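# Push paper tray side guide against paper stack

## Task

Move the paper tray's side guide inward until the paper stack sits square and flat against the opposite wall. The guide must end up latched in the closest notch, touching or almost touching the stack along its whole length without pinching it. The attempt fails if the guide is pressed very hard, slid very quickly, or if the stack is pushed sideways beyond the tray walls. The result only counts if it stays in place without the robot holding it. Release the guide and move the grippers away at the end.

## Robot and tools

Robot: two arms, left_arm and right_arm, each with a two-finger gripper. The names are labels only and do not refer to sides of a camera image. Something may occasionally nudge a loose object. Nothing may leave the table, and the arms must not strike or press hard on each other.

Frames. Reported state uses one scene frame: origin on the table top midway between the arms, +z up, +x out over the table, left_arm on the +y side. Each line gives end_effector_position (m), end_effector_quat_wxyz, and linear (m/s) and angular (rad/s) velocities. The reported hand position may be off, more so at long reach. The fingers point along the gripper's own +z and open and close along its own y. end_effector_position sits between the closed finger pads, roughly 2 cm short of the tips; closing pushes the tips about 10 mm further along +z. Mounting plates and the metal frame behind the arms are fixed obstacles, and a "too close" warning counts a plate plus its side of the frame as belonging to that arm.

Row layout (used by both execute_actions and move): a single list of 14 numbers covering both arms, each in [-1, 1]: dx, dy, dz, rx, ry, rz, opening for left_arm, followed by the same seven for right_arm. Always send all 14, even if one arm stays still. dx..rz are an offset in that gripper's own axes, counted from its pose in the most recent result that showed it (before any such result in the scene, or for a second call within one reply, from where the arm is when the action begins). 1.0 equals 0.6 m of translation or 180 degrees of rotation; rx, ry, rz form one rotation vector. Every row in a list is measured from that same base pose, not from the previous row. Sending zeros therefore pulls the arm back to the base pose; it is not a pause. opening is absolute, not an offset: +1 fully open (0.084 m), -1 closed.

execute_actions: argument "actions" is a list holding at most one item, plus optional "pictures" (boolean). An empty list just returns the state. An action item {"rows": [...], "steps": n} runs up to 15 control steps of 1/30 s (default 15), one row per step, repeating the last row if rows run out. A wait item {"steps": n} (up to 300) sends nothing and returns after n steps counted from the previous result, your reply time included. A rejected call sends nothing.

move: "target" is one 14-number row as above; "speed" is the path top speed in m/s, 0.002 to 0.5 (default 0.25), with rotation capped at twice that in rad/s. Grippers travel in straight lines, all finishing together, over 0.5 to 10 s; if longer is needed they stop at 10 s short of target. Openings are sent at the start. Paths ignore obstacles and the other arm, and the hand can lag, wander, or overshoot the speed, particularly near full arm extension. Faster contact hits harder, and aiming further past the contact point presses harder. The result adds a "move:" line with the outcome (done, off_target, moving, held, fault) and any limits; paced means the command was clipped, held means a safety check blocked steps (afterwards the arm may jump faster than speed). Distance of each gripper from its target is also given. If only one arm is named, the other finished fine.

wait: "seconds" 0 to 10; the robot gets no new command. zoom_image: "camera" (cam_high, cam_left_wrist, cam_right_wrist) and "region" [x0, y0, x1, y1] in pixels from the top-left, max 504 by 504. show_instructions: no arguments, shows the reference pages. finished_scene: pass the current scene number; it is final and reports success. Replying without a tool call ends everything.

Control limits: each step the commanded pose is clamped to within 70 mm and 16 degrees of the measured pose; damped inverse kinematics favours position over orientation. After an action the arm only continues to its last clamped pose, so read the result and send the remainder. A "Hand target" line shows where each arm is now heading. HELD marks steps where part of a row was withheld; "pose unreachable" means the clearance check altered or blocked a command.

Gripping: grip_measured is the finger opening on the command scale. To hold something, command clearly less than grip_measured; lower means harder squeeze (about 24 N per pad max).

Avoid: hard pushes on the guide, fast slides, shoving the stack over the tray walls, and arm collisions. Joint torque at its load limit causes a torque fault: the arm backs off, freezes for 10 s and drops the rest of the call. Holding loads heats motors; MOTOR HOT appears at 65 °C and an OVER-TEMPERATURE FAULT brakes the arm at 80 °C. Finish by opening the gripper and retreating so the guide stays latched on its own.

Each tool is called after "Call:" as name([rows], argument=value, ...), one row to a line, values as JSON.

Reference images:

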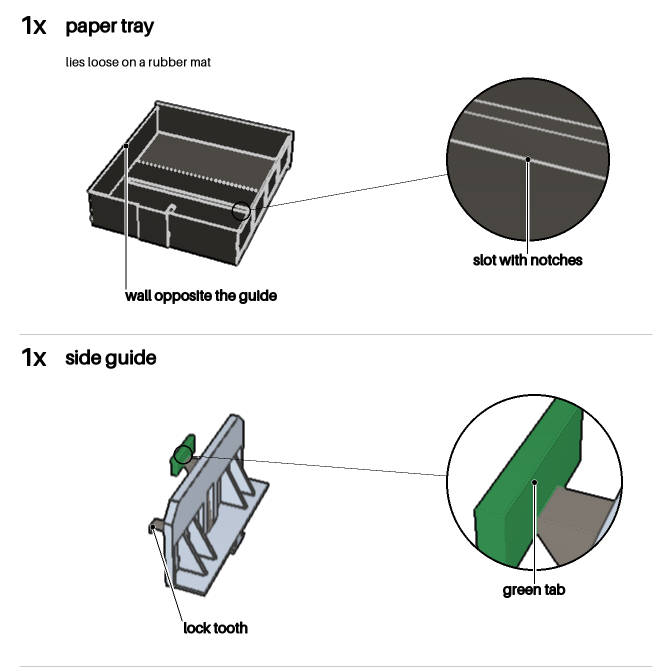

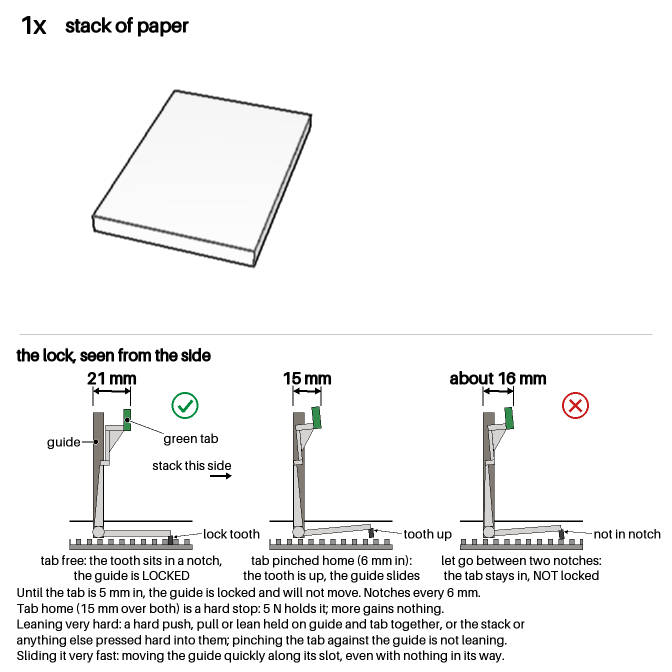

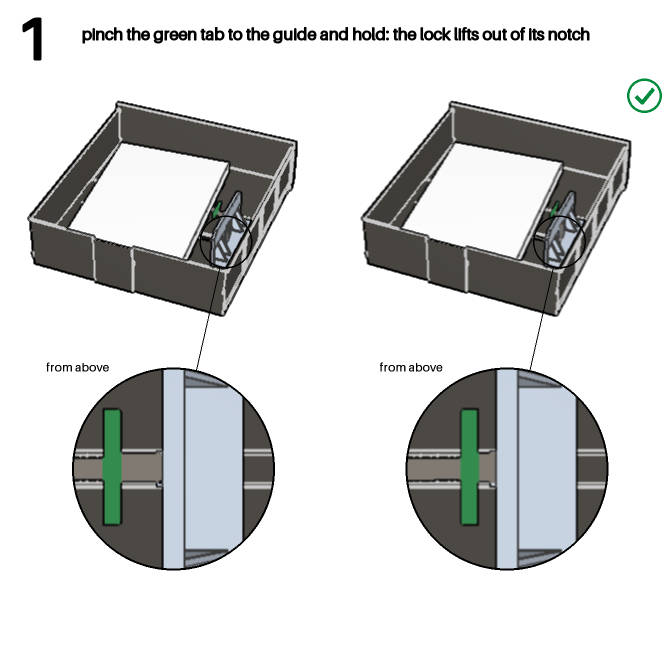

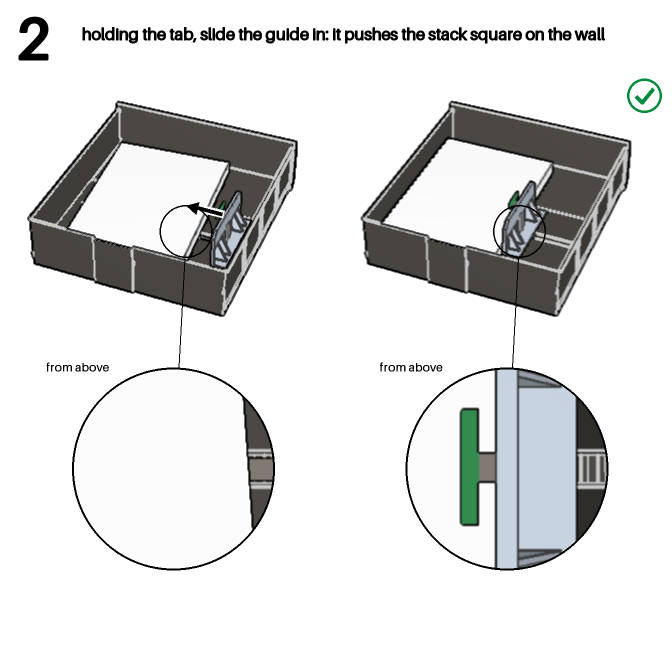

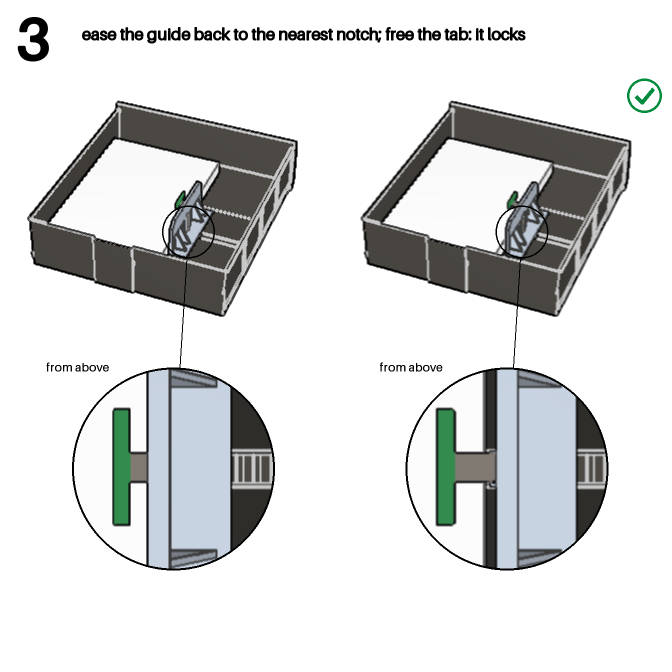

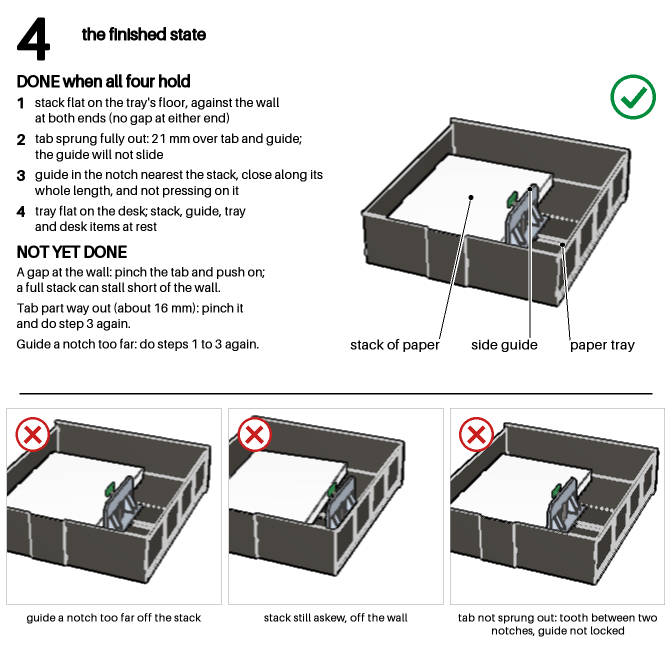

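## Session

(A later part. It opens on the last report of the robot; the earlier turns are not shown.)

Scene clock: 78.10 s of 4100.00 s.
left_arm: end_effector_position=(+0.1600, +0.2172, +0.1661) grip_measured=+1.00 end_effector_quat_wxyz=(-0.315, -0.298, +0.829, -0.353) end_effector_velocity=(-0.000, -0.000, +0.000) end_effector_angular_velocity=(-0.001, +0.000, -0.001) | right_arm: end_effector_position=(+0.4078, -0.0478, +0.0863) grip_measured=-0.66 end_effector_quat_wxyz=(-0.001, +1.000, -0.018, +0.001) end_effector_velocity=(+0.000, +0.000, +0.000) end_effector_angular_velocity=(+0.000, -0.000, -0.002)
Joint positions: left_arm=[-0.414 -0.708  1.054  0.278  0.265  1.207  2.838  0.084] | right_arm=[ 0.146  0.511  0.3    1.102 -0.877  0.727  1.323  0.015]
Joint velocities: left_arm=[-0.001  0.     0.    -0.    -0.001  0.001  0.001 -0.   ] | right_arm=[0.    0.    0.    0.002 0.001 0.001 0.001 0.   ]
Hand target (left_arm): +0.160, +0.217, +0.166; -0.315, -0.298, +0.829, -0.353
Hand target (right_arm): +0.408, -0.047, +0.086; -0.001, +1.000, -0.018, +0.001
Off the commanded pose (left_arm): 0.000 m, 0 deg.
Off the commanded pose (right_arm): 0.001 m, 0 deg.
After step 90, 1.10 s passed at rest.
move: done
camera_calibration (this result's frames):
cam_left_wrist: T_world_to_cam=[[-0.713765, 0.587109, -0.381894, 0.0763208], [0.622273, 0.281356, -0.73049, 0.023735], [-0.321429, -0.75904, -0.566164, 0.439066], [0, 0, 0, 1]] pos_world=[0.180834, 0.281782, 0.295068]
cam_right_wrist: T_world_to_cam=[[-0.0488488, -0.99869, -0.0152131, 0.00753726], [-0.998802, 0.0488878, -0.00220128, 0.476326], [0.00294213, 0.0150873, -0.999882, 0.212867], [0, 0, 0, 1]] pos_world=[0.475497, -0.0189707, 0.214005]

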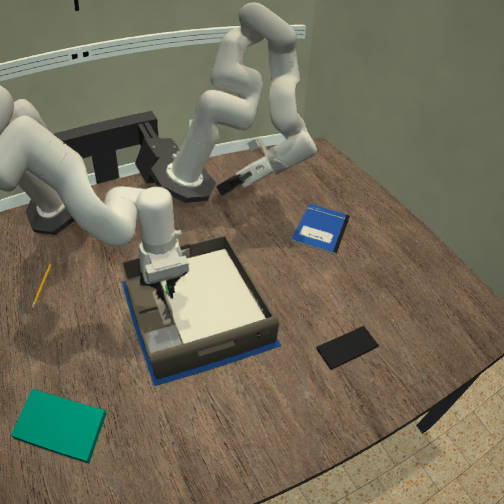

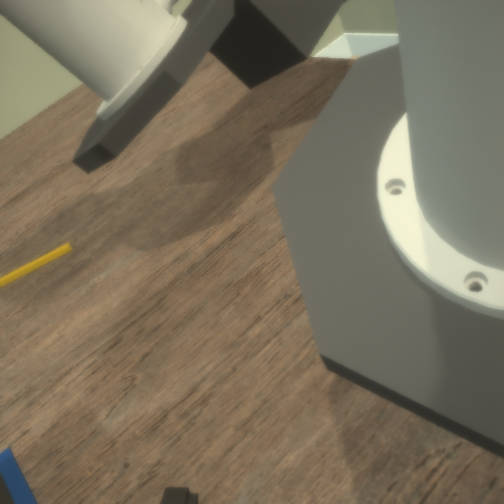

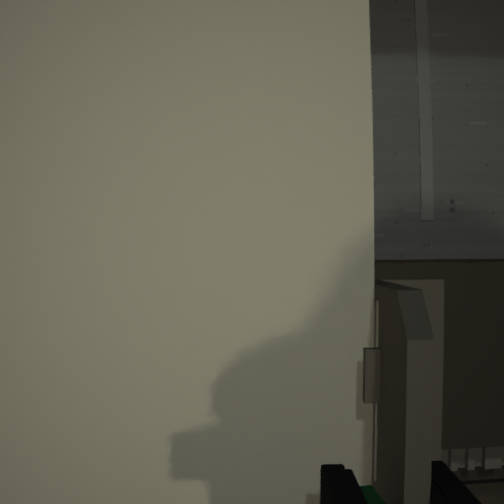

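Call:
move(target=[0,0,0,0,0,0,1,0,-0.003,0,0,0,0,-0.74], speed=0.003)

Scene clock: 82.07 s of 4100.00 s.
left_arm: end_effector_position=(+0.1600, +0.2172, +0.1661) grip_measured=+1.00 end_effector_quat_wxyz=(-0.315, -0.298, +0.829, -0.353) end_effector_velocity=(-0.000, +0.000, -0.000) end_effector_angular_velocity=(+0.001, +0.000, -0.001) | right_arm: end_effector_position=(+0.4079, -0.0468, +0.0861) grip_measured=-0.66 end_effector_quat_wxyz=(+0.000, +1.000, -0.019, +0.000) end_effector_velocity=(+0.000, +0.001, +0.000) end_effector_angular_velocity=(+0.001, -0.000, -0.001)
Joint positions: left_arm=[-0.414 -0.708  1.054  0.278  0.265  1.207  2.838  0.084] | right_arm=[ 0.148  0.514  0.3    1.106 -0.877  0.73   1.324  0.015]
Joint velocities: left_arm=[-0.001  0.001  0.    -0.     0.001 -0.001 -0.    -0.   ] | right_arm=[ 0.001  0.001 -0.     0.001  0.001 -0.     0.     0.   ]
Hand target (left_arm): +0.160, +0.217, +0.166; -0.315, -0.298, +0.829, -0.353
Hand target (right_arm): +0.408, -0.046, +0.086; -0.001, +1.000, -0.018, +0.001
Off the commanded pose (left_arm): 0.000 m, 0 deg.
Off the commanded pose (right_arm): 0.001 m, 0 deg.
After step 90, 0.27 s passed at rest.
move: done
camera_calibration (this result's frames):
cam_left_wrist: T_world_to_cam=[[-0.713765, 0.587109, -0.381894, 0.0763207], [0.622273, 0.281356, -0.73049, 0.0237349], [-0.321428, -0.75904, -0.566164, 0.439066], [0, 0, 0, 1]] pos_world=[0.180834, 0.281782, 0.295068]
cam_right_wrist: T_world_to_cam=[[-0.0494726, -0.998684, -0.0134967, 0.00862045], [-0.998772, 0.0495028, -0.00190878, 0.476345], [0.00257439, 0.0133856, -0.999907, 0.212783], [0, 0, 0, 1]] pos_world=[0.475639, -0.0178195, 0.213789]

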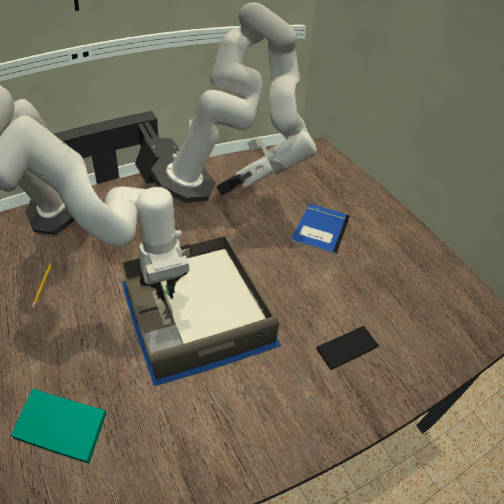

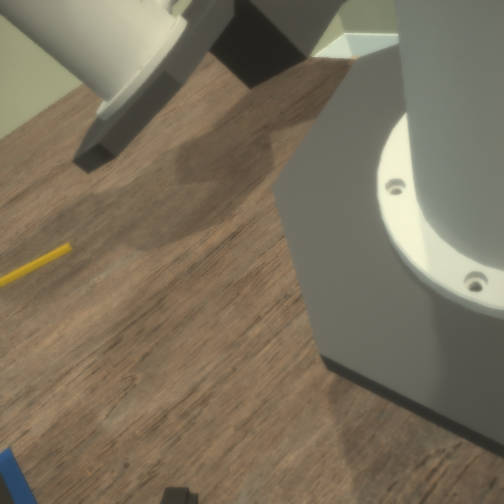

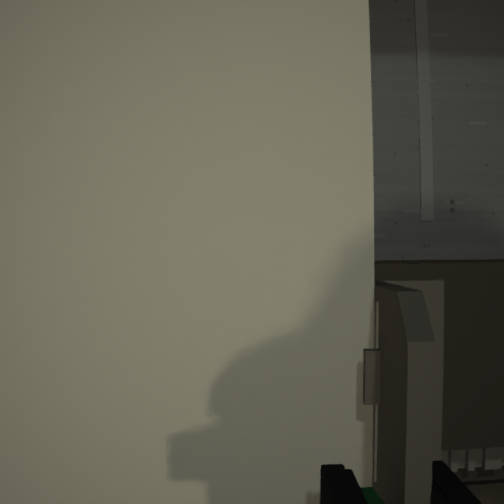

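Call:
move(target=[0,0,0,0,0,0,1,0,0.0027,0,0,0,0,-0.74], speed=0.003)

Call:
move(target=[0,0,0,0,0,0,1,0,0,0,0,0,0,-0.3])

Call:
move(target=[0,0,0,0,0,0,1,-0.05,0,-0.1,0,0,0,-0.2], speed=0.1)

Scene clock: 89.87 s of 4100.00 s.
left_arm: end_effector_position=(+0.1600, +0.2172, +0.1661) grip_measured=+1.00 end_effector_quat_wxyz=(-0.315, -0.298, +0.829, -0.353) end_effector_velocity=(-0.000, -0.000, +0.000) end_effector_angular_velocity=(-0.001, +0.002, -0.000) | right_arm: end_effector_position=(+0.4076, -0.0472, +0.0862) grip_measured=-0.66 end_effector_quat_wxyz=(-0.001, +1.000, -0.018, +0.000) end_effector_velocity=(-0.000, -0.001, -0.000) end_effector_angular_velocity=(-0.003, +0.001, +0.000)
Joint positions: left_arm=[-0.414 -0.708  1.054  0.278  0.265  1.207  2.838  0.084] | right_arm=[ 0.146  0.512  0.3    1.102 -0.877  0.726  1.323  0.015]
Joint velocities: left_arm=[-0.001  0.001  0.     0.    -0.002  0.001 -0.     0.   ] | right_arm=[-0.    -0.002 -0.001 -0.002  0.     0.002 -0.001 -0.   ]
Hand target (left_arm): +0.160, +0.217, +0.166; -0.315, -0.298, +0.829, -0.353
Hand target (right_arm): +0.408, -0.048, +0.086; +0.000, +1.000, -0.019, +0.000
Off the commanded pose (left_arm): 0.000 m, 0 deg.
Off the commanded pose (right_arm): 0.001 m, 0 deg.
After step 90, 3.87 s passed at rest.
move: done
camera_calibration (this result's frames):
cam_left_wrist: T_world_to_cam=[[-0.713765, 0.587109, -0.381894, 0.0763207], [0.622273, 0.281356, -0.73049, 0.0237347], [-0.321428, -0.75904, -0.566164, 0.439066], [0, 0, 0, 1]] pos_world=[0.180834, 0.281782, 0.295068]
cam_right_wrist: T_world_to_cam=[[-0.0483585, -0.998702, -0.0159649, 0.00795517], [-0.998826, 0.0483963, -0.00198698, 0.476089], [0.00275704, 0.01585, -0.999871, 0.212861], [0, 0, 0, 1]] pos_world=[0.475329, -0.01847, 0.213906]

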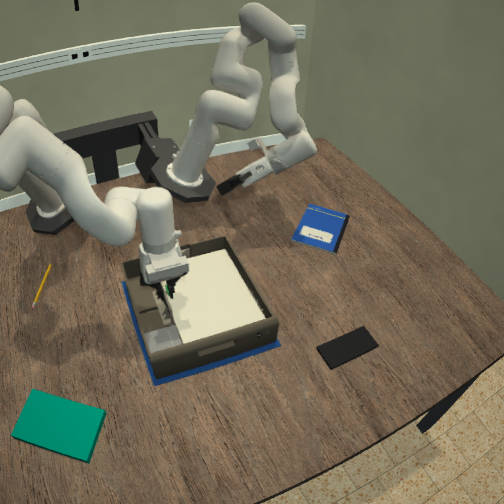

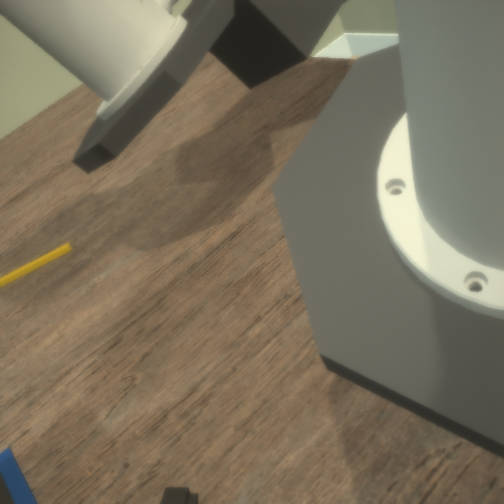

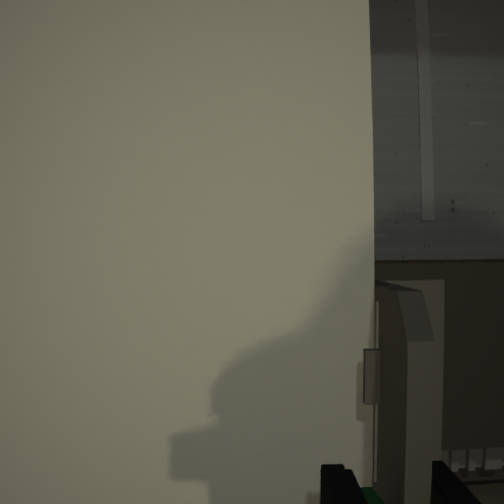

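Scene clock: 90.37 s of 4100.00 s.
left_arm: end_effector_position=(+0.1600, +0.2172, +0.1661) grip_measured=+1.00 end_effector_quat_wxyz=(-0.315, -0.298, +0.829, -0.353) end_effector_velocity=(+0.000, +0.000, -0.000) end_effector_angular_velocity=(+0.001, -0.001, +0.000) | right_arm: end_effector_position=(+0.4075, -0.0470, +0.0861) grip_measured=-0.32 end_effector_quat_wxyz=(-0.001, +1.000, -0.018, +0.000) end_effector_velocity=(+0.000, -0.001, +0.001) end_effector_angular_velocity=(-0.002, -0.001, +0.000)
Joint positions: left_arm=[-0.414 -0.708  1.054  0.278  0.265  1.207  2.838  0.084] | right_arm=[ 0.146  0.512  0.301  1.102 -0.877  0.726  1.323  0.03 ]
Joint velocities: left_arm=[ 0.    -0.001  0.     0.     0.001 -0.    -0.    -0.   ] | right_arm=[-0.    -0.003 -0.    -0.001 -0.     0.002 -0.001  0.   ]
Hand target (left_arm): +0.160, +0.217, +0.166; -0.315, -0.298, +0.829, -0.353
Hand target (right_arm): +0.408, -0.047, +0.086; -0.001, +1.000, -0.018, +0.000
Off the commanded pose (left_arm): 0.000 m, 0 deg.
Off the commanded pose (right_arm): 0.000 m, 0 deg.
move: done
camera_calibration (this result's frames):
cam_left_wrist: T_world_to_cam=[[-0.713765, 0.587109, -0.381894, 0.0763207], [0.622273, 0.281356, -0.730489, 0.0237347], [-0.321428, -0.75904, -0.566164, 0.439066], [0, 0, 0, 1]] pos_world=[0.180834, 0.281782, 0.295068]
cam_right_wrist: T_world_to_cam=[[-0.0481159, -0.998711, -0.0161652, 0.00802502], [-0.998839, 0.0481504, -0.0017507, 0.475894], [0.0025268, 0.0160622, -0.999868, 0.212878], [0, 0, 0, 1]] pos_world=[0.47519, -0.0183191, 0.213813]

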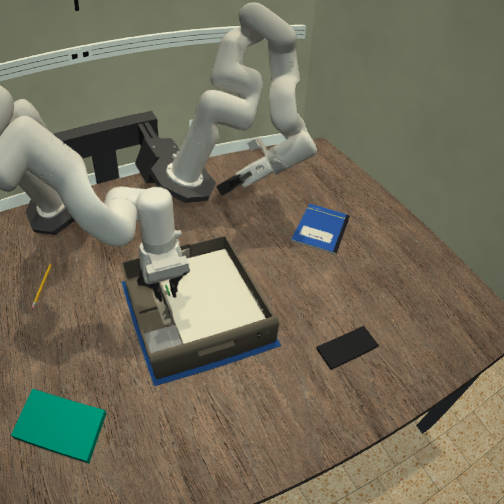

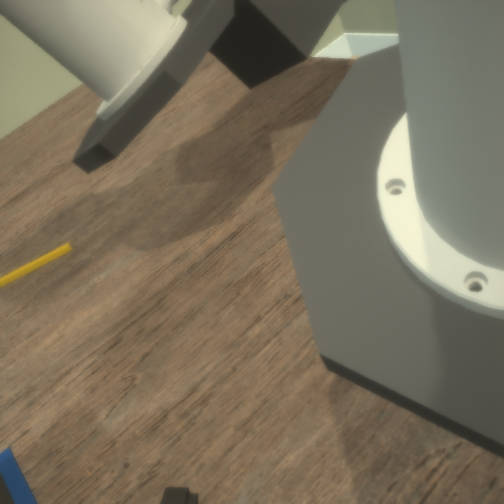

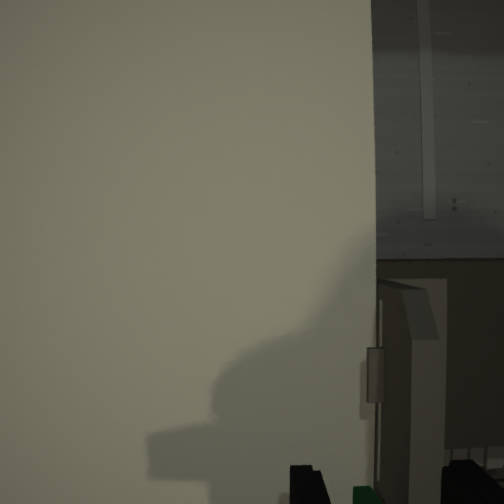

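Scene clock: 91.47 s of 4100.00 s.
left_arm: end_effector_position=(+0.1600, +0.2172, +0.1661) grip_measured=+1.00 end_effector_quat_wxyz=(-0.315, -0.298, +0.829, -0.353) end_effector_velocity=(+0.000, +0.000, -0.000) end_effector_angular_velocity=(+0.000, -0.001, -0.001) | right_arm: end_effector_position=(+0.3775, -0.0462, +0.1457) grip_measured=-0.21 end_effector_quat_wxyz=(-0.001, +1.000, -0.018, +0.000) end_effector_velocity=(-0.001, +0.001, +0.003) end_effector_angular_velocity=(+0.002, -0.001, +0.002)
Joint positions: left_arm=[-0.414 -0.708  1.054  0.278  0.265  1.207  2.838  0.084] | right_arm=[ 0.163  0.342  0.375  0.998 -0.769  0.797  1.311  0.035]
Joint velocities: left_arm=[-0.     0.     0.    -0.     0.    -0.001  0.001 -0.   ] | right_arm=[ 0.001 -0.005  0.004 -0.002  0.004  0.002 -0.001  0.   ]
Hand target (left_arm): +0.160, +0.217, +0.166; -0.315, -0.298, +0.829, -0.353
Hand target (right_arm): +0.377, -0.046, +0.146; -0.001, +1.000, -0.018, +0.000
Off the commanded pose (left_arm): 0.000 m, 0 deg.
Off the commanded pose (right_arm): 0.000 m, 0 deg.
move: done
camera_calibration (this result's frames):
cam_left_wrist: T_world_to_cam=[[-0.713765, 0.587109, -0.381895, 0.0763207], [0.622273, 0.281356, -0.730489, 0.0237345], [-0.321428, -0.75904, -0.566164, 0.439066], [0, 0, 0, 1]] pos_world=[0.180834, 0.281782, 0.295068]
cam_right_wrist: T_world_to_cam=[[-0.048387, -0.998704, -0.0157718, 0.00847197], [-0.998827, 0.0484102, -0.00108991, 0.445948], [0.00185201, 0.0157005, -0.999875, 0.27284], [0, 0, 0, 1]] pos_world=[0.445329, -0.0174112, 0.273425]

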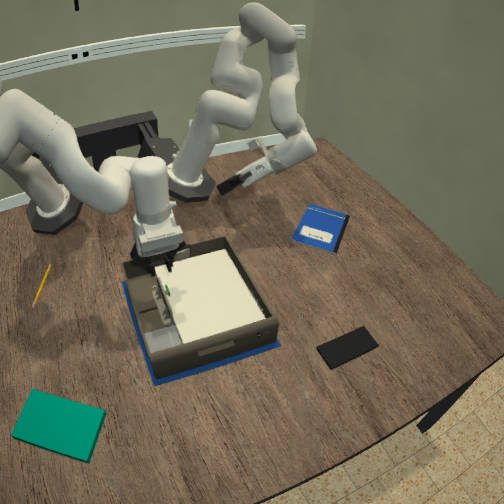

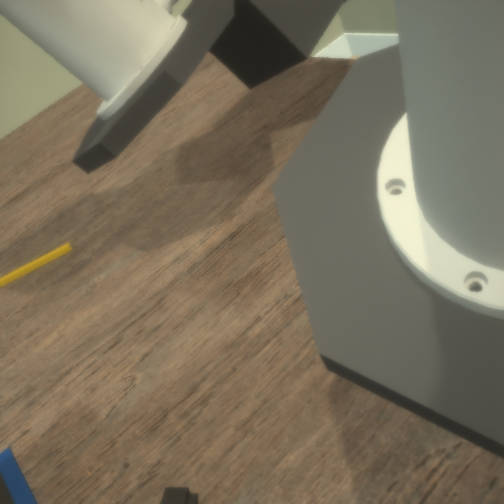

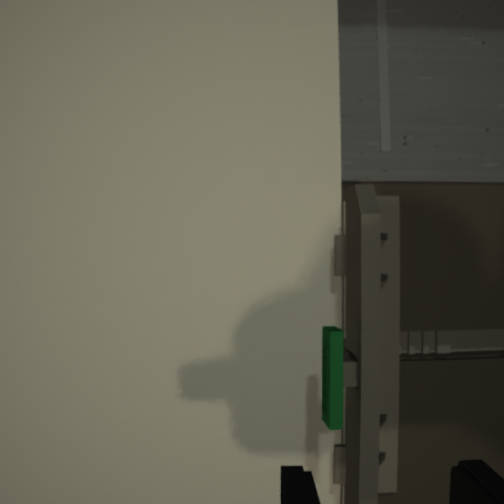

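Call:
move(target=[0,0,0,0,0,0,1,0.05,0,0.1,0,0,0,-0.3], speed=0.08)

Call:
move(target=[0,0,0,0,0,0,1,0,0.014,0,0,0,0,-0.3], speed=0.004)

Scene clock: 105.77 s of 4100.00 s.
left_arm: end_effector_position=(+0.1600, +0.2172, +0.1661) grip_measured=+1.00 end_effector_quat_wxyz=(-0.315, -0.298, +0.829, -0.353) end_effector_velocity=(+0.000, +0.000, +0.000) end_effector_angular_velocity=(-0.000, -0.001, +0.000) | right_arm: end_effector_position=(+0.4075, -0.0471, +0.0860) grip_measured=-0.32 end_effector_quat_wxyz=(-0.001, +1.000, -0.018, +0.000) end_effector_velocity=(+0.002, -0.001, -0.001) end_effector_angular_velocity=(+0.000, -0.000, -0.004)
Joint positions: left_arm=[-0.414 -0.708  1.054  0.278  0.265  1.207  2.838  0.084] | right_arm=[ 0.146  0.512  0.301  1.102 -0.878  0.726  1.323  0.03 ]
Joint velocities: left_arm=[ 0.    -0.001  0.    -0.     0.     0.     0.    -0.   ] | right_arm=[-0.001  0.002 -0.003  0.003 -0.    -0.002  0.    -0.   ]
Hand target (left_arm): +0.160, +0.217, +0.166; -0.315, -0.298, +0.829, -0.353
Hand target (right_arm): +0.407, -0.047, +0.086; -0.001, +1.000, -0.018, +0.000
Off the commanded pose (left_arm): 0.000 m, 0 deg.
Off the commanded pose (right_arm): 0.000 m, 0 deg.
After step 90, 10.03 s passed at rest.
move: done
camera_calibration (this result's frames):
cam_left_wrist: T_world_to_cam=[[-0.713764, 0.587109, -0.381895, 0.0763208], [0.622273, 0.281356, -0.730489, 0.0237345], [-0.321428, -0.75904, -0.566164, 0.439066], [0, 0, 0, 1]] pos_world=[0.180834, 0.281782, 0.295068]
cam_right_wrist: T_world_to_cam=[[-0.0481871, -0.998709, -0.0160972, 0.00798461], [-0.998835, 0.0482202, -0.00167754, 0.475889], [0.00245158, 0.0159976, -0.999869, 0.21282], [0, 0, 0, 1]] pos_world=[0.475198, -0.0183778, 0.213719]

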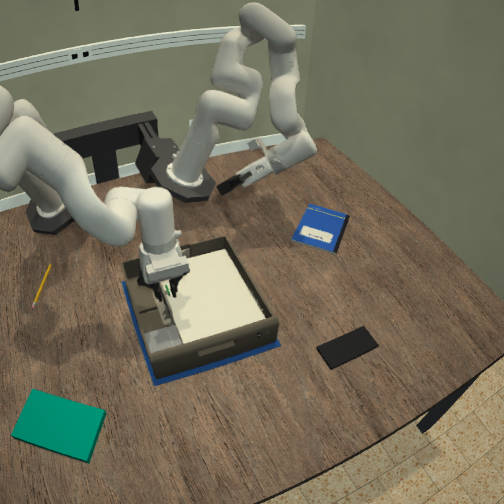

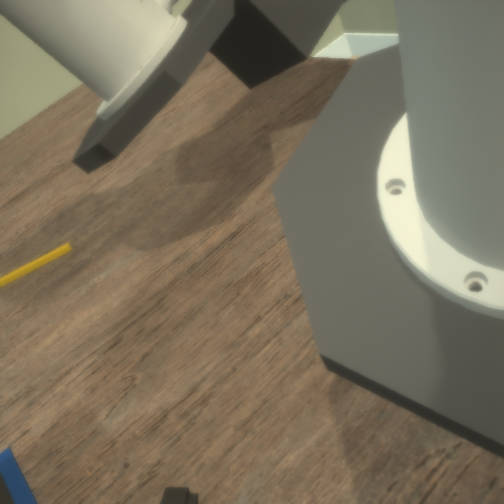

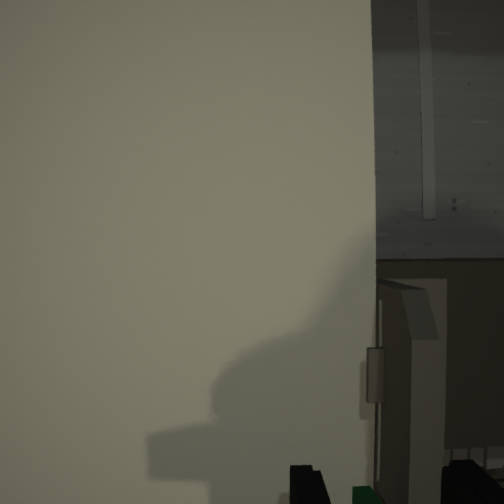

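Scene clock: 108.10 s of 4100.00 s.
left_arm: end_effector_position=(+0.1600, +0.2172, +0.1661) grip_measured=+1.00 end_effector_quat_wxyz=(-0.315, -0.298, +0.829, -0.353) end_effector_velocity=(-0.000, +0.000, -0.000) end_effector_angular_velocity=(+0.001, -0.000, -0.000) | right_arm: end_effector_position=(+0.4072, -0.0554, +0.0860) grip_measured=-0.32 end_effector_quat_wxyz=(-0.001, +1.000, -0.018, +0.000) end_effector_velocity=(+0.001, -0.000, +0.000) end_effector_angular_velocity=(+0.003, -0.001, -0.001)
Joint positions: left_arm=[-0.414 -0.708  1.054  0.278  0.265  1.207  2.838  0.084] | right_arm=[ 0.132  0.494  0.299  1.08  -0.878  0.715  1.315  0.03 ]
Joint velocities: left_arm=[ 0.     0.    -0.     0.     0.001 -0.     0.     0.   ] | right_arm=[-0.001 -0.002 -0.    -0.001  0.    -0.003 -0.    -0.   ]
Hand target (left_arm): +0.160, +0.217, +0.166; -0.315, -0.298, +0.829, -0.353
Hand target (right_arm): +0.407, -0.056, +0.086; -0.001, +1.000, -0.018, +0.000
Off the commanded pose (left_arm): 0.000 m, 0 deg.
Off the commanded pose (right_arm): 0.000 m, 0 deg.
move: done
camera_calibration (this result's frames):
cam_left_wrist: T_world_to_cam=[[-0.713764, 0.587109, -0.381895, 0.0763207], [0.622273, 0.281356, -0.730489, 0.0237347], [-0.321428, -0.75904, -0.566164, 0.439066], [0, 0, 0, 1]] pos_world=[0.180834, 0.281782, 0.295068]
cam_right_wrist: T_world_to_cam=[[-0.0480473, -0.998714, -0.0161731, -0.000349719], [-0.998842, 0.0480823, -0.00178227, 0.476007], [0.00255762, 0.0160687, -0.999868, 0.21297], [0, 0, 0, 1]] pos_world=[0.474894, -0.0266589, 0.213785]

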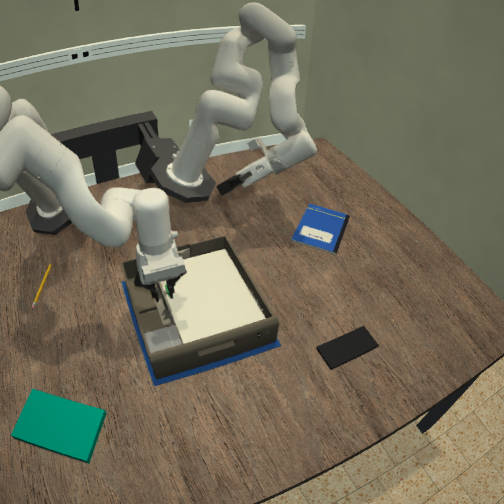

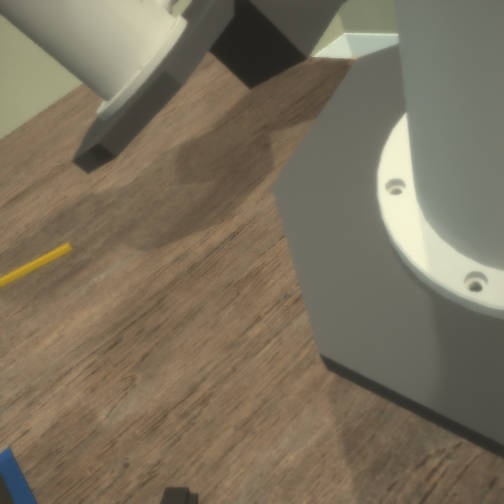

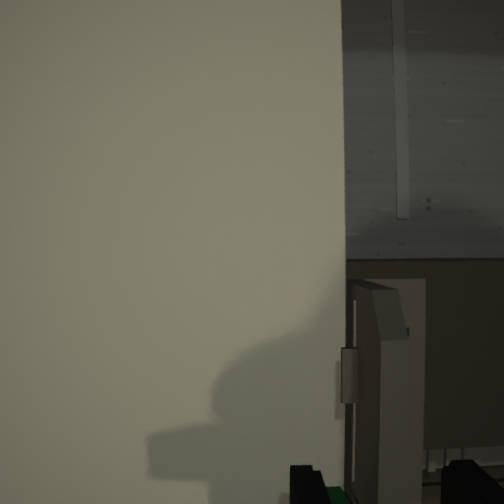

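Call:
move(target=[0,0,0,0,0,0,1,0,-0.01,0,0,0,0,-0.3], speed=0.008)

Scene clock: 113.37 s of 4100.00 s.
left_arm: end_effector_position=(+0.1600, +0.2172, +0.1661) grip_measured=+1.00 end_effector_quat_wxyz=(-0.315, -0.298, +0.829, -0.353) end_effector_velocity=(+0.000, -0.000, +0.000) end_effector_angular_velocity=(-0.001, -0.001, +0.001) | right_arm: end_effector_position=(+0.4073, -0.0494, +0.0861) grip_measured=-0.32 end_effector_quat_wxyz=(-0.001, +1.000, -0.018, +0.000) end_effector_velocity=(+0.001, +0.000, -0.000) end_effector_angular_velocity=(-0.001, -0.001, -0.001)
Joint positions: left_arm=[-0.414 -0.708  1.054  0.278  0.265  1.207  2.838  0.084] | right_arm=[ 0.142  0.507  0.3    1.095 -0.878  0.723  1.321  0.03 ]
Joint velocities: left_arm=[ 0.    -0.    -0.    -0.    -0.001 -0.001  0.001 -0.   ] | right_arm=[ 0.001  0.002 -0.001  0.003 -0.001  0.002  0.001  0.   ]
Hand target (left_arm): +0.160, +0.217, +0.166; -0.315, -0.298, +0.829, -0.353
Hand target (right_arm): +0.407, -0.049, +0.086; -0.001, +1.000, -0.018, +0.000
Off the commanded pose (left_arm): 0.000 m, 0 deg.
Off the commanded pose (right_arm): 0.000 m, 0 deg.
After step 90, 1.27 s passed at rest.
move: done
camera_calibration (this result's frames):
cam_left_wrist: T_world_to_cam=[[-0.713764, 0.587109, -0.381895, 0.0763206], [0.622274, 0.281356, -0.730489, 0.0237346], [-0.321428, -0.75904, -0.566164, 0.439066], [0, 0, 0, 1]] pos_world=[0.180834, 0.281782, 0.295068]
cam_right_wrist: T_world_to_cam=[[-0.0479949, -0.998715, -0.0162542, 0.00559017], [-0.998844, 0.0480291, -0.00172484, 0.47587], [0.0025033, 0.0161527, -0.999866, 0.212905], [0, 0, 0, 1]] pos_world=[0.475055, -0.0207116, 0.213788]

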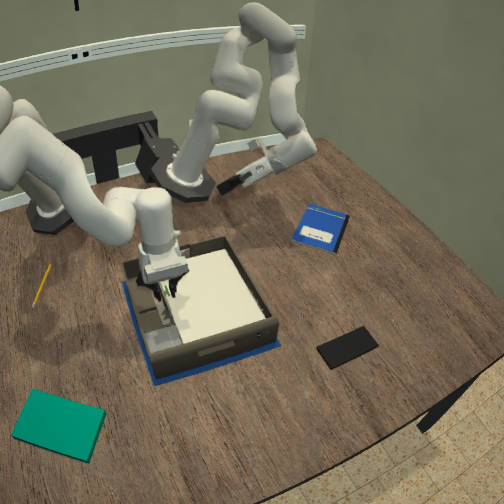

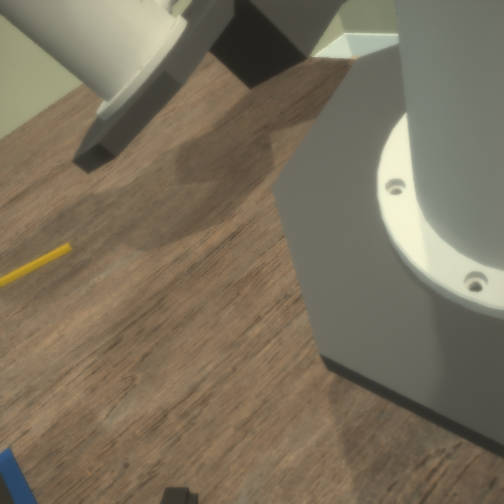

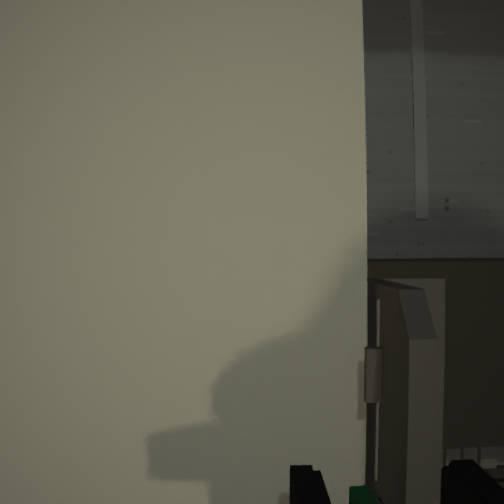

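Not yet; push about 1.2 mm further.

Call:
move(target=[0,0,0,0,0,0,1,0,0.0122,0,0,0,0,-0.3], speed=0.005)

Call:
move(target=[0,0,0,0,0,0,1,0,-0.011,0,0,0,0,-0.3], speed=0.01)

Scene clock: 118.40 s of 4100.00 s.
left_arm: end_effector_position=(+0.1600, +0.2172, +0.1661) grip_measured=+1.00 end_effector_quat_wxyz=(-0.315, -0.298, +0.829, -0.353) end_effector_velocity=(-0.000, +0.000, -0.000) end_effector_angular_velocity=(+0.001, -0.001, -0.001) | right_arm: end_effector_position=(+0.4070, -0.0559, +0.0863) grip_measured=-0.31 end_effector_quat_wxyz=(-0.002, +1.000, -0.018, +0.001) end_effector_velocity=(-0.000, -0.000, -0.000) end_effector_angular_velocity=(+0.002, +0.000, +0.000)
Joint positions: left_arm=[-0.414 -0.708  1.054  0.278  0.265  1.207  2.838  0.084] | right_arm=[ 0.131  0.491  0.299  1.076 -0.879  0.712  1.313  0.03 ]
Joint velocities: left_arm=[-0.    -0.    -0.     0.     0.001  0.     0.    -0.   ] | right_arm=[-0.002 -0.     0.    -0.002 -0.001 -0.003 -0.     0.   ]
Hand target (left_arm): +0.160, +0.217, +0.166; -0.315, -0.298, +0.829, -0.353
Hand target (right_arm): +0.407, -0.057, +0.086; -0.001, +1.000, -0.018, +0.000
Off the commanded pose (left_arm): 0.000 m, 0 deg.
Off the commanded pose (right_arm): 0.001 m, 0 deg.
After step 90, 0.33 s passed at rest.
move: done
camera_calibration (this result's frames):
cam_left_wrist: T_world_to_cam=[[-0.713764, 0.587109, -0.381894, 0.0763205], [0.622273, 0.281356, -0.730489, 0.0237347], [-0.321429, -0.75904, -0.566164, 0.439066], [0, 0, 0, 1]] pos_world=[0.180834, 0.281782, 0.295068]
cam_right_wrist: T_world_to_cam=[[-0.047079, -0.998735, -0.017686, -0.00113618], [-0.998887, 0.0471229, -0.002077, 0.475806], [0.00290779, 0.0175686, -0.999841, 0.213219], [0, 0, 0, 1]] pos_world=[0.474603, -0.0273021, 0.214153]

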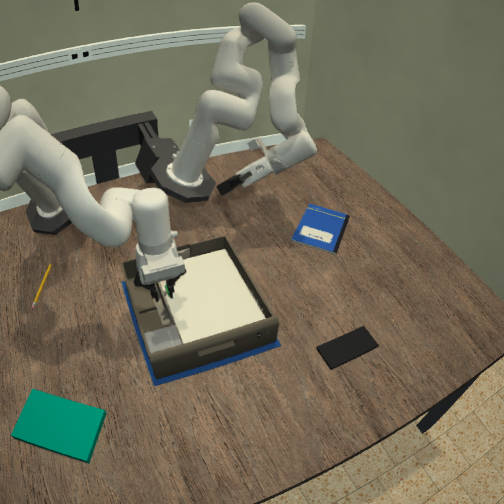

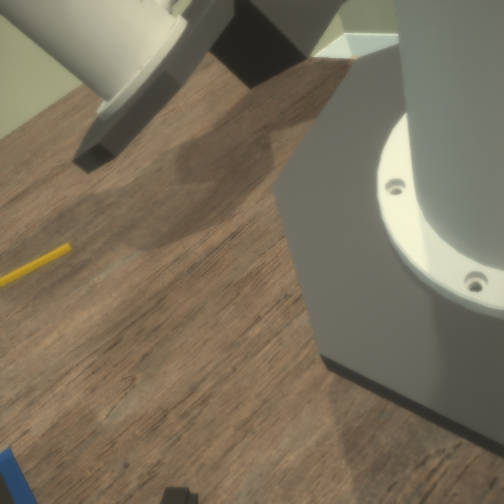

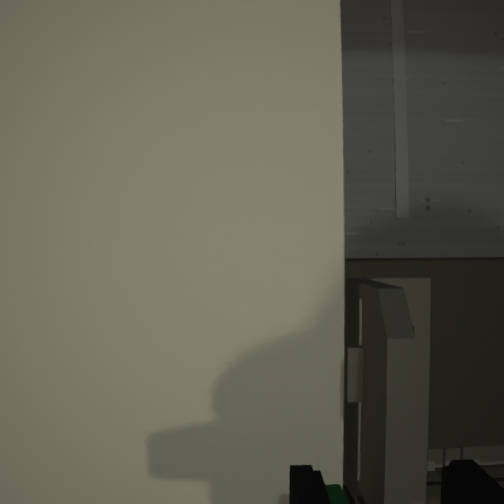

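Scene clock: 119.30 s of 4100.00 s.
left_arm: end_effector_position=(+0.1600, +0.2172, +0.1661) grip_measured=+1.00 end_effector_quat_wxyz=(-0.315, -0.298, +0.829, -0.353) end_effector_velocity=(-0.000, +0.000, -0.000) end_effector_angular_velocity=(+0.001, +0.001, -0.000) | right_arm: end_effector_position=(+0.4072, -0.0494, +0.0863) grip_measured=-0.32 end_effector_quat_wxyz=(-0.002, +1.000, -0.018, +0.000) end_effector_velocity=(+0.001, -0.000, -0.000) end_effector_angular_velocity=(-0.001, -0.001, -0.001)
Joint positions: left_arm=[-0.414 -0.708  1.054  0.278  0.265  1.207  2.838  0.084] | right_arm=[ 0.141  0.506  0.301  1.094 -0.878  0.721  1.32   0.03 ]
Joint velocities: left_arm=[ 0.     0.001 -0.    -0.     0.    -0.    -0.001  0.   ] | right_arm=[ 0.     0.002 -0.001  0.003 -0.002  0.002  0.001 -0.   ]
Hand target (left_arm): +0.160, +0.217, +0.166; -0.315, -0.298, +0.829, -0.353
Hand target (right_arm): +0.407, -0.049, +0.086; -0.002, +1.000, -0.018, +0.000
Off the commanded pose (left_arm): 0.000 m, 0 deg.
Off the commanded pose (right_arm): 0.000 m, 0 deg.
move: done
camera_calibration (this result's frames):
cam_left_wrist: T_world_to_cam=[[-0.713764, 0.587109, -0.381894, 0.0763206], [0.622273, 0.281356, -0.730489, 0.0237347], [-0.321429, -0.75904, -0.566164, 0.439066], [0, 0, 0, 1]] pos_world=[0.180834, 0.281782, 0.295068]
cam_right_wrist: T_world_to_cam=[[-0.047168, -0.998732, -0.0176171, 0.0053643], [-0.998883, 0.0472108, -0.00202013, 0.47571], [0.00284928, 0.0175021, -0.999843, 0.21312], [0, 0, 0, 1]] pos_world=[0.474824, -0.0208312, 0.214142]

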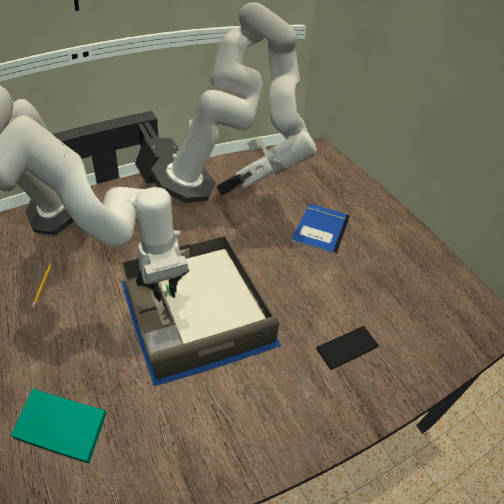

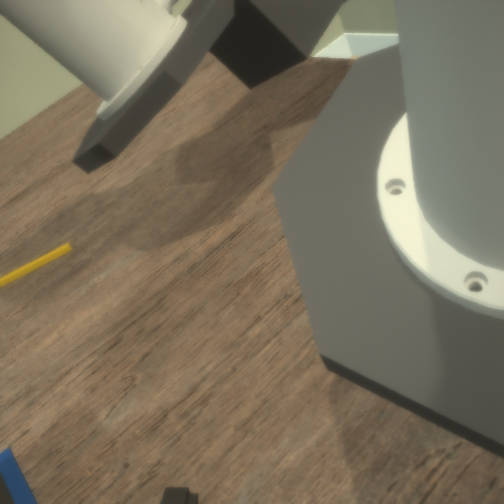

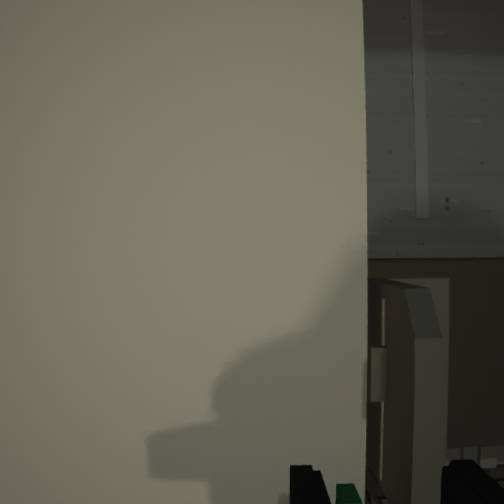

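Call:
move(target=[0,0,0,0,0,0,1,0,0,-0.1,0,0,0,-0.1], speed=0.1)

Call:
move(target=[0,0,0,0,0,0,1,-0.03,-0.2,-0.12,0,0,0,-0.1])

Scene clock: 126.57 s of 4100.00 s.
left_arm: end_effector_position=(+0.1600, +0.2172, +0.1661) grip_measured=+1.00 end_effector_quat_wxyz=(-0.315, -0.298, +0.829, -0.353) end_effector_velocity=(-0.000, -0.000, -0.000) end_effector_angular_velocity=(+0.000, +0.001, -0.001) | right_arm: end_effector_position=(+0.4070, -0.0497, +0.1458) grip_measured=-0.11 end_effector_quat_wxyz=(-0.002, +1.000, -0.018, +0.000) end_effector_velocity=(+0.000, +0.000, +0.003) end_effector_angular_velocity=(+0.000, +0.000, -0.000)
Joint positions: left_arm=[-0.414 -0.708  1.054  0.278  0.265  1.207  2.838  0.084] | right_arm=[ 0.142  0.376  0.365  1.075 -0.757  0.82   1.247  0.039]
Joint velocities: left_arm=[ 0.     0.001  0.    -0.     0.001  0.    -0.     0.   ] | right_arm=[ 0.    -0.005  0.003  0.001  0.006  0.005 -0.004 -0.   ]
Hand target (left_arm): +0.160, +0.217, +0.166; -0.315, -0.298, +0.829, -0.353
Hand target (right_arm): +0.407, -0.049, +0.146; -0.002, +1.000, -0.018, +0.001
Off the commanded pose (left_arm): 0.000 m, 0 deg.
Off the commanded pose (right_arm): 0.001 m, 0 deg.
After step 90, 3.27 s passed at rest.
move: done
camera_calibration (this result's frames):
cam_left_wrist: T_world_to_cam=[[-0.713764, 0.587109, -0.381894, 0.0763206], [0.622273, 0.281356, -0.730489, 0.0237346], [-0.321429, -0.75904, -0.566164, 0.439066], [0, 0, 0, 1]] pos_world=[0.180834, 0.281782, 0.295068]
cam_right_wrist: T_world_to_cam=[[-0.0472394, -0.998738, -0.0170438, 0.00607148], [-0.998881, 0.0472699, -0.00139409, 0.475601], [0.00219799, 0.0169588, -0.999854, 0.272853], [0, 0, 0, 1]] pos_world=[0.474756, -0.0210451, 0.273579]

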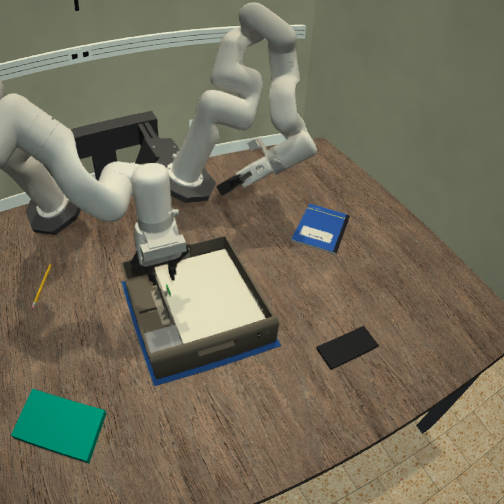

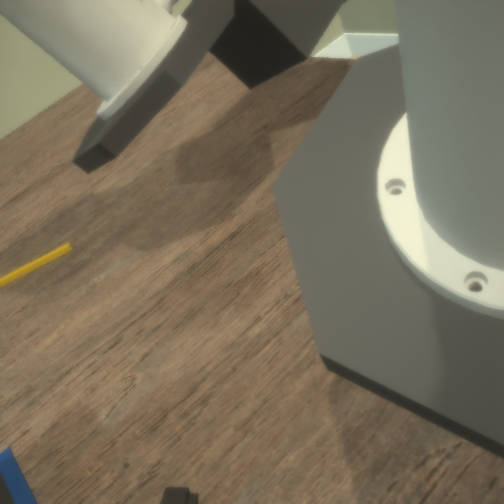

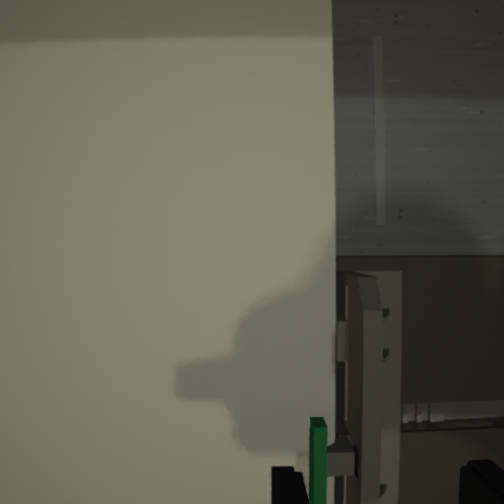

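Scene clock: 127.67 s of 4100.00 s.
left_arm: end_effector_position=(+0.1600, +0.2172, +0.1661) grip_measured=+1.00 end_effector_quat_wxyz=(-0.315, -0.298, +0.829, -0.353) end_effector_velocity=(+0.000, -0.000, +0.000) end_effector_angular_velocity=(-0.001, +0.000, +0.000) | right_arm: end_effector_position=(+0.3931, +0.0702, +0.2175) grip_measured=-0.11 end_effector_quat_wxyz=(-0.002, +1.000, -0.018, -0.000) end_effector_velocity=(-0.004, +0.008, +0.006) end_effector_angular_velocity=(+0.009, -0.003, +0.011)
Joint positions: left_arm=[-0.414 -0.708  1.054  0.278  0.265  1.207  2.838  0.084] | right_arm=[ 0.364  0.562  0.436  1.445 -0.71   1.104  1.346  0.039]
Joint velocities: left_arm=[-0.     0.001 -0.     0.    -0.001 -0.     0.001 -0.   ] | right_arm=[ 0.011  0.005  0.008  0.012  0.     0.006 -0.001  0.   ]
Hand target (left_arm): +0.160, +0.217, +0.166; -0.315, -0.298, +0.829, -0.353
Hand target (right_arm): +0.393, +0.071, +0.218; -0.002, +1.000, -0.018, -0.000
Off the commanded pose (left_arm): 0.000 m, 0 deg.
Off the commanded pose (right_arm): 0.001 m, 0 deg.
move: done
camera_calibration (this result's frames):
cam_left_wrist: T_world_to_cam=[[-0.713764, 0.587109, -0.381894, 0.0763206], [0.622273, 0.281356, -0.730489, 0.0237345], [-0.321428, -0.75904, -0.566165, 0.439066], [0, 0, 0, 1]] pos_world=[0.180834, 0.281782, 0.295068]
cam_right_wrist: T_world_to_cam=[[-0.0484999, -0.998676, -0.0171667, 0.126876], [-0.998823, 0.0485088, -0.0000991255, 0.455719], [0.000931732, 0.0171417, -0.999853, 0.343021], [0, 0, 0, 1]] pos_world=[0.461017, 0.0987217, 0.345194]

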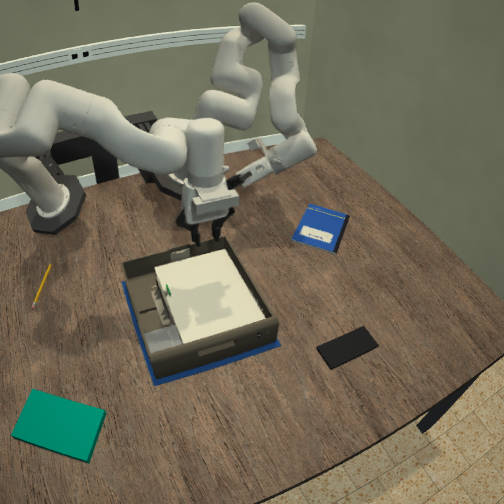

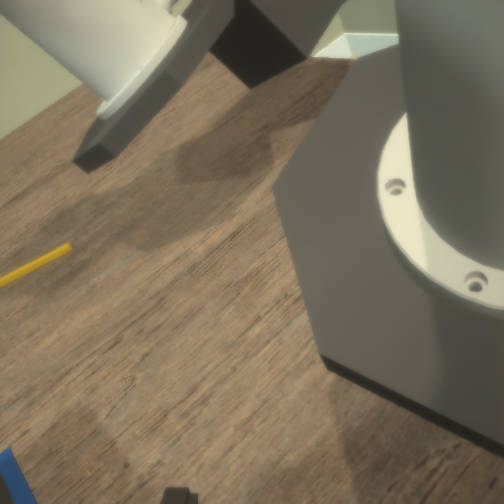

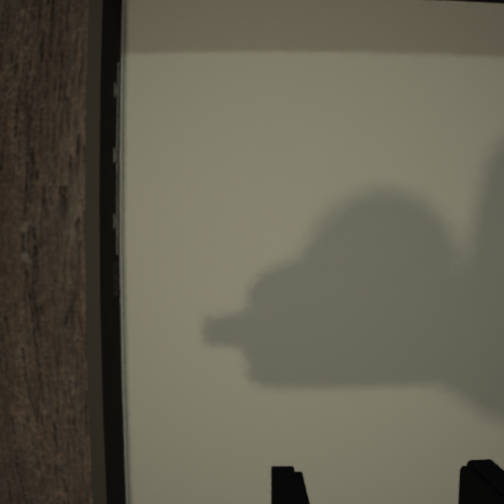

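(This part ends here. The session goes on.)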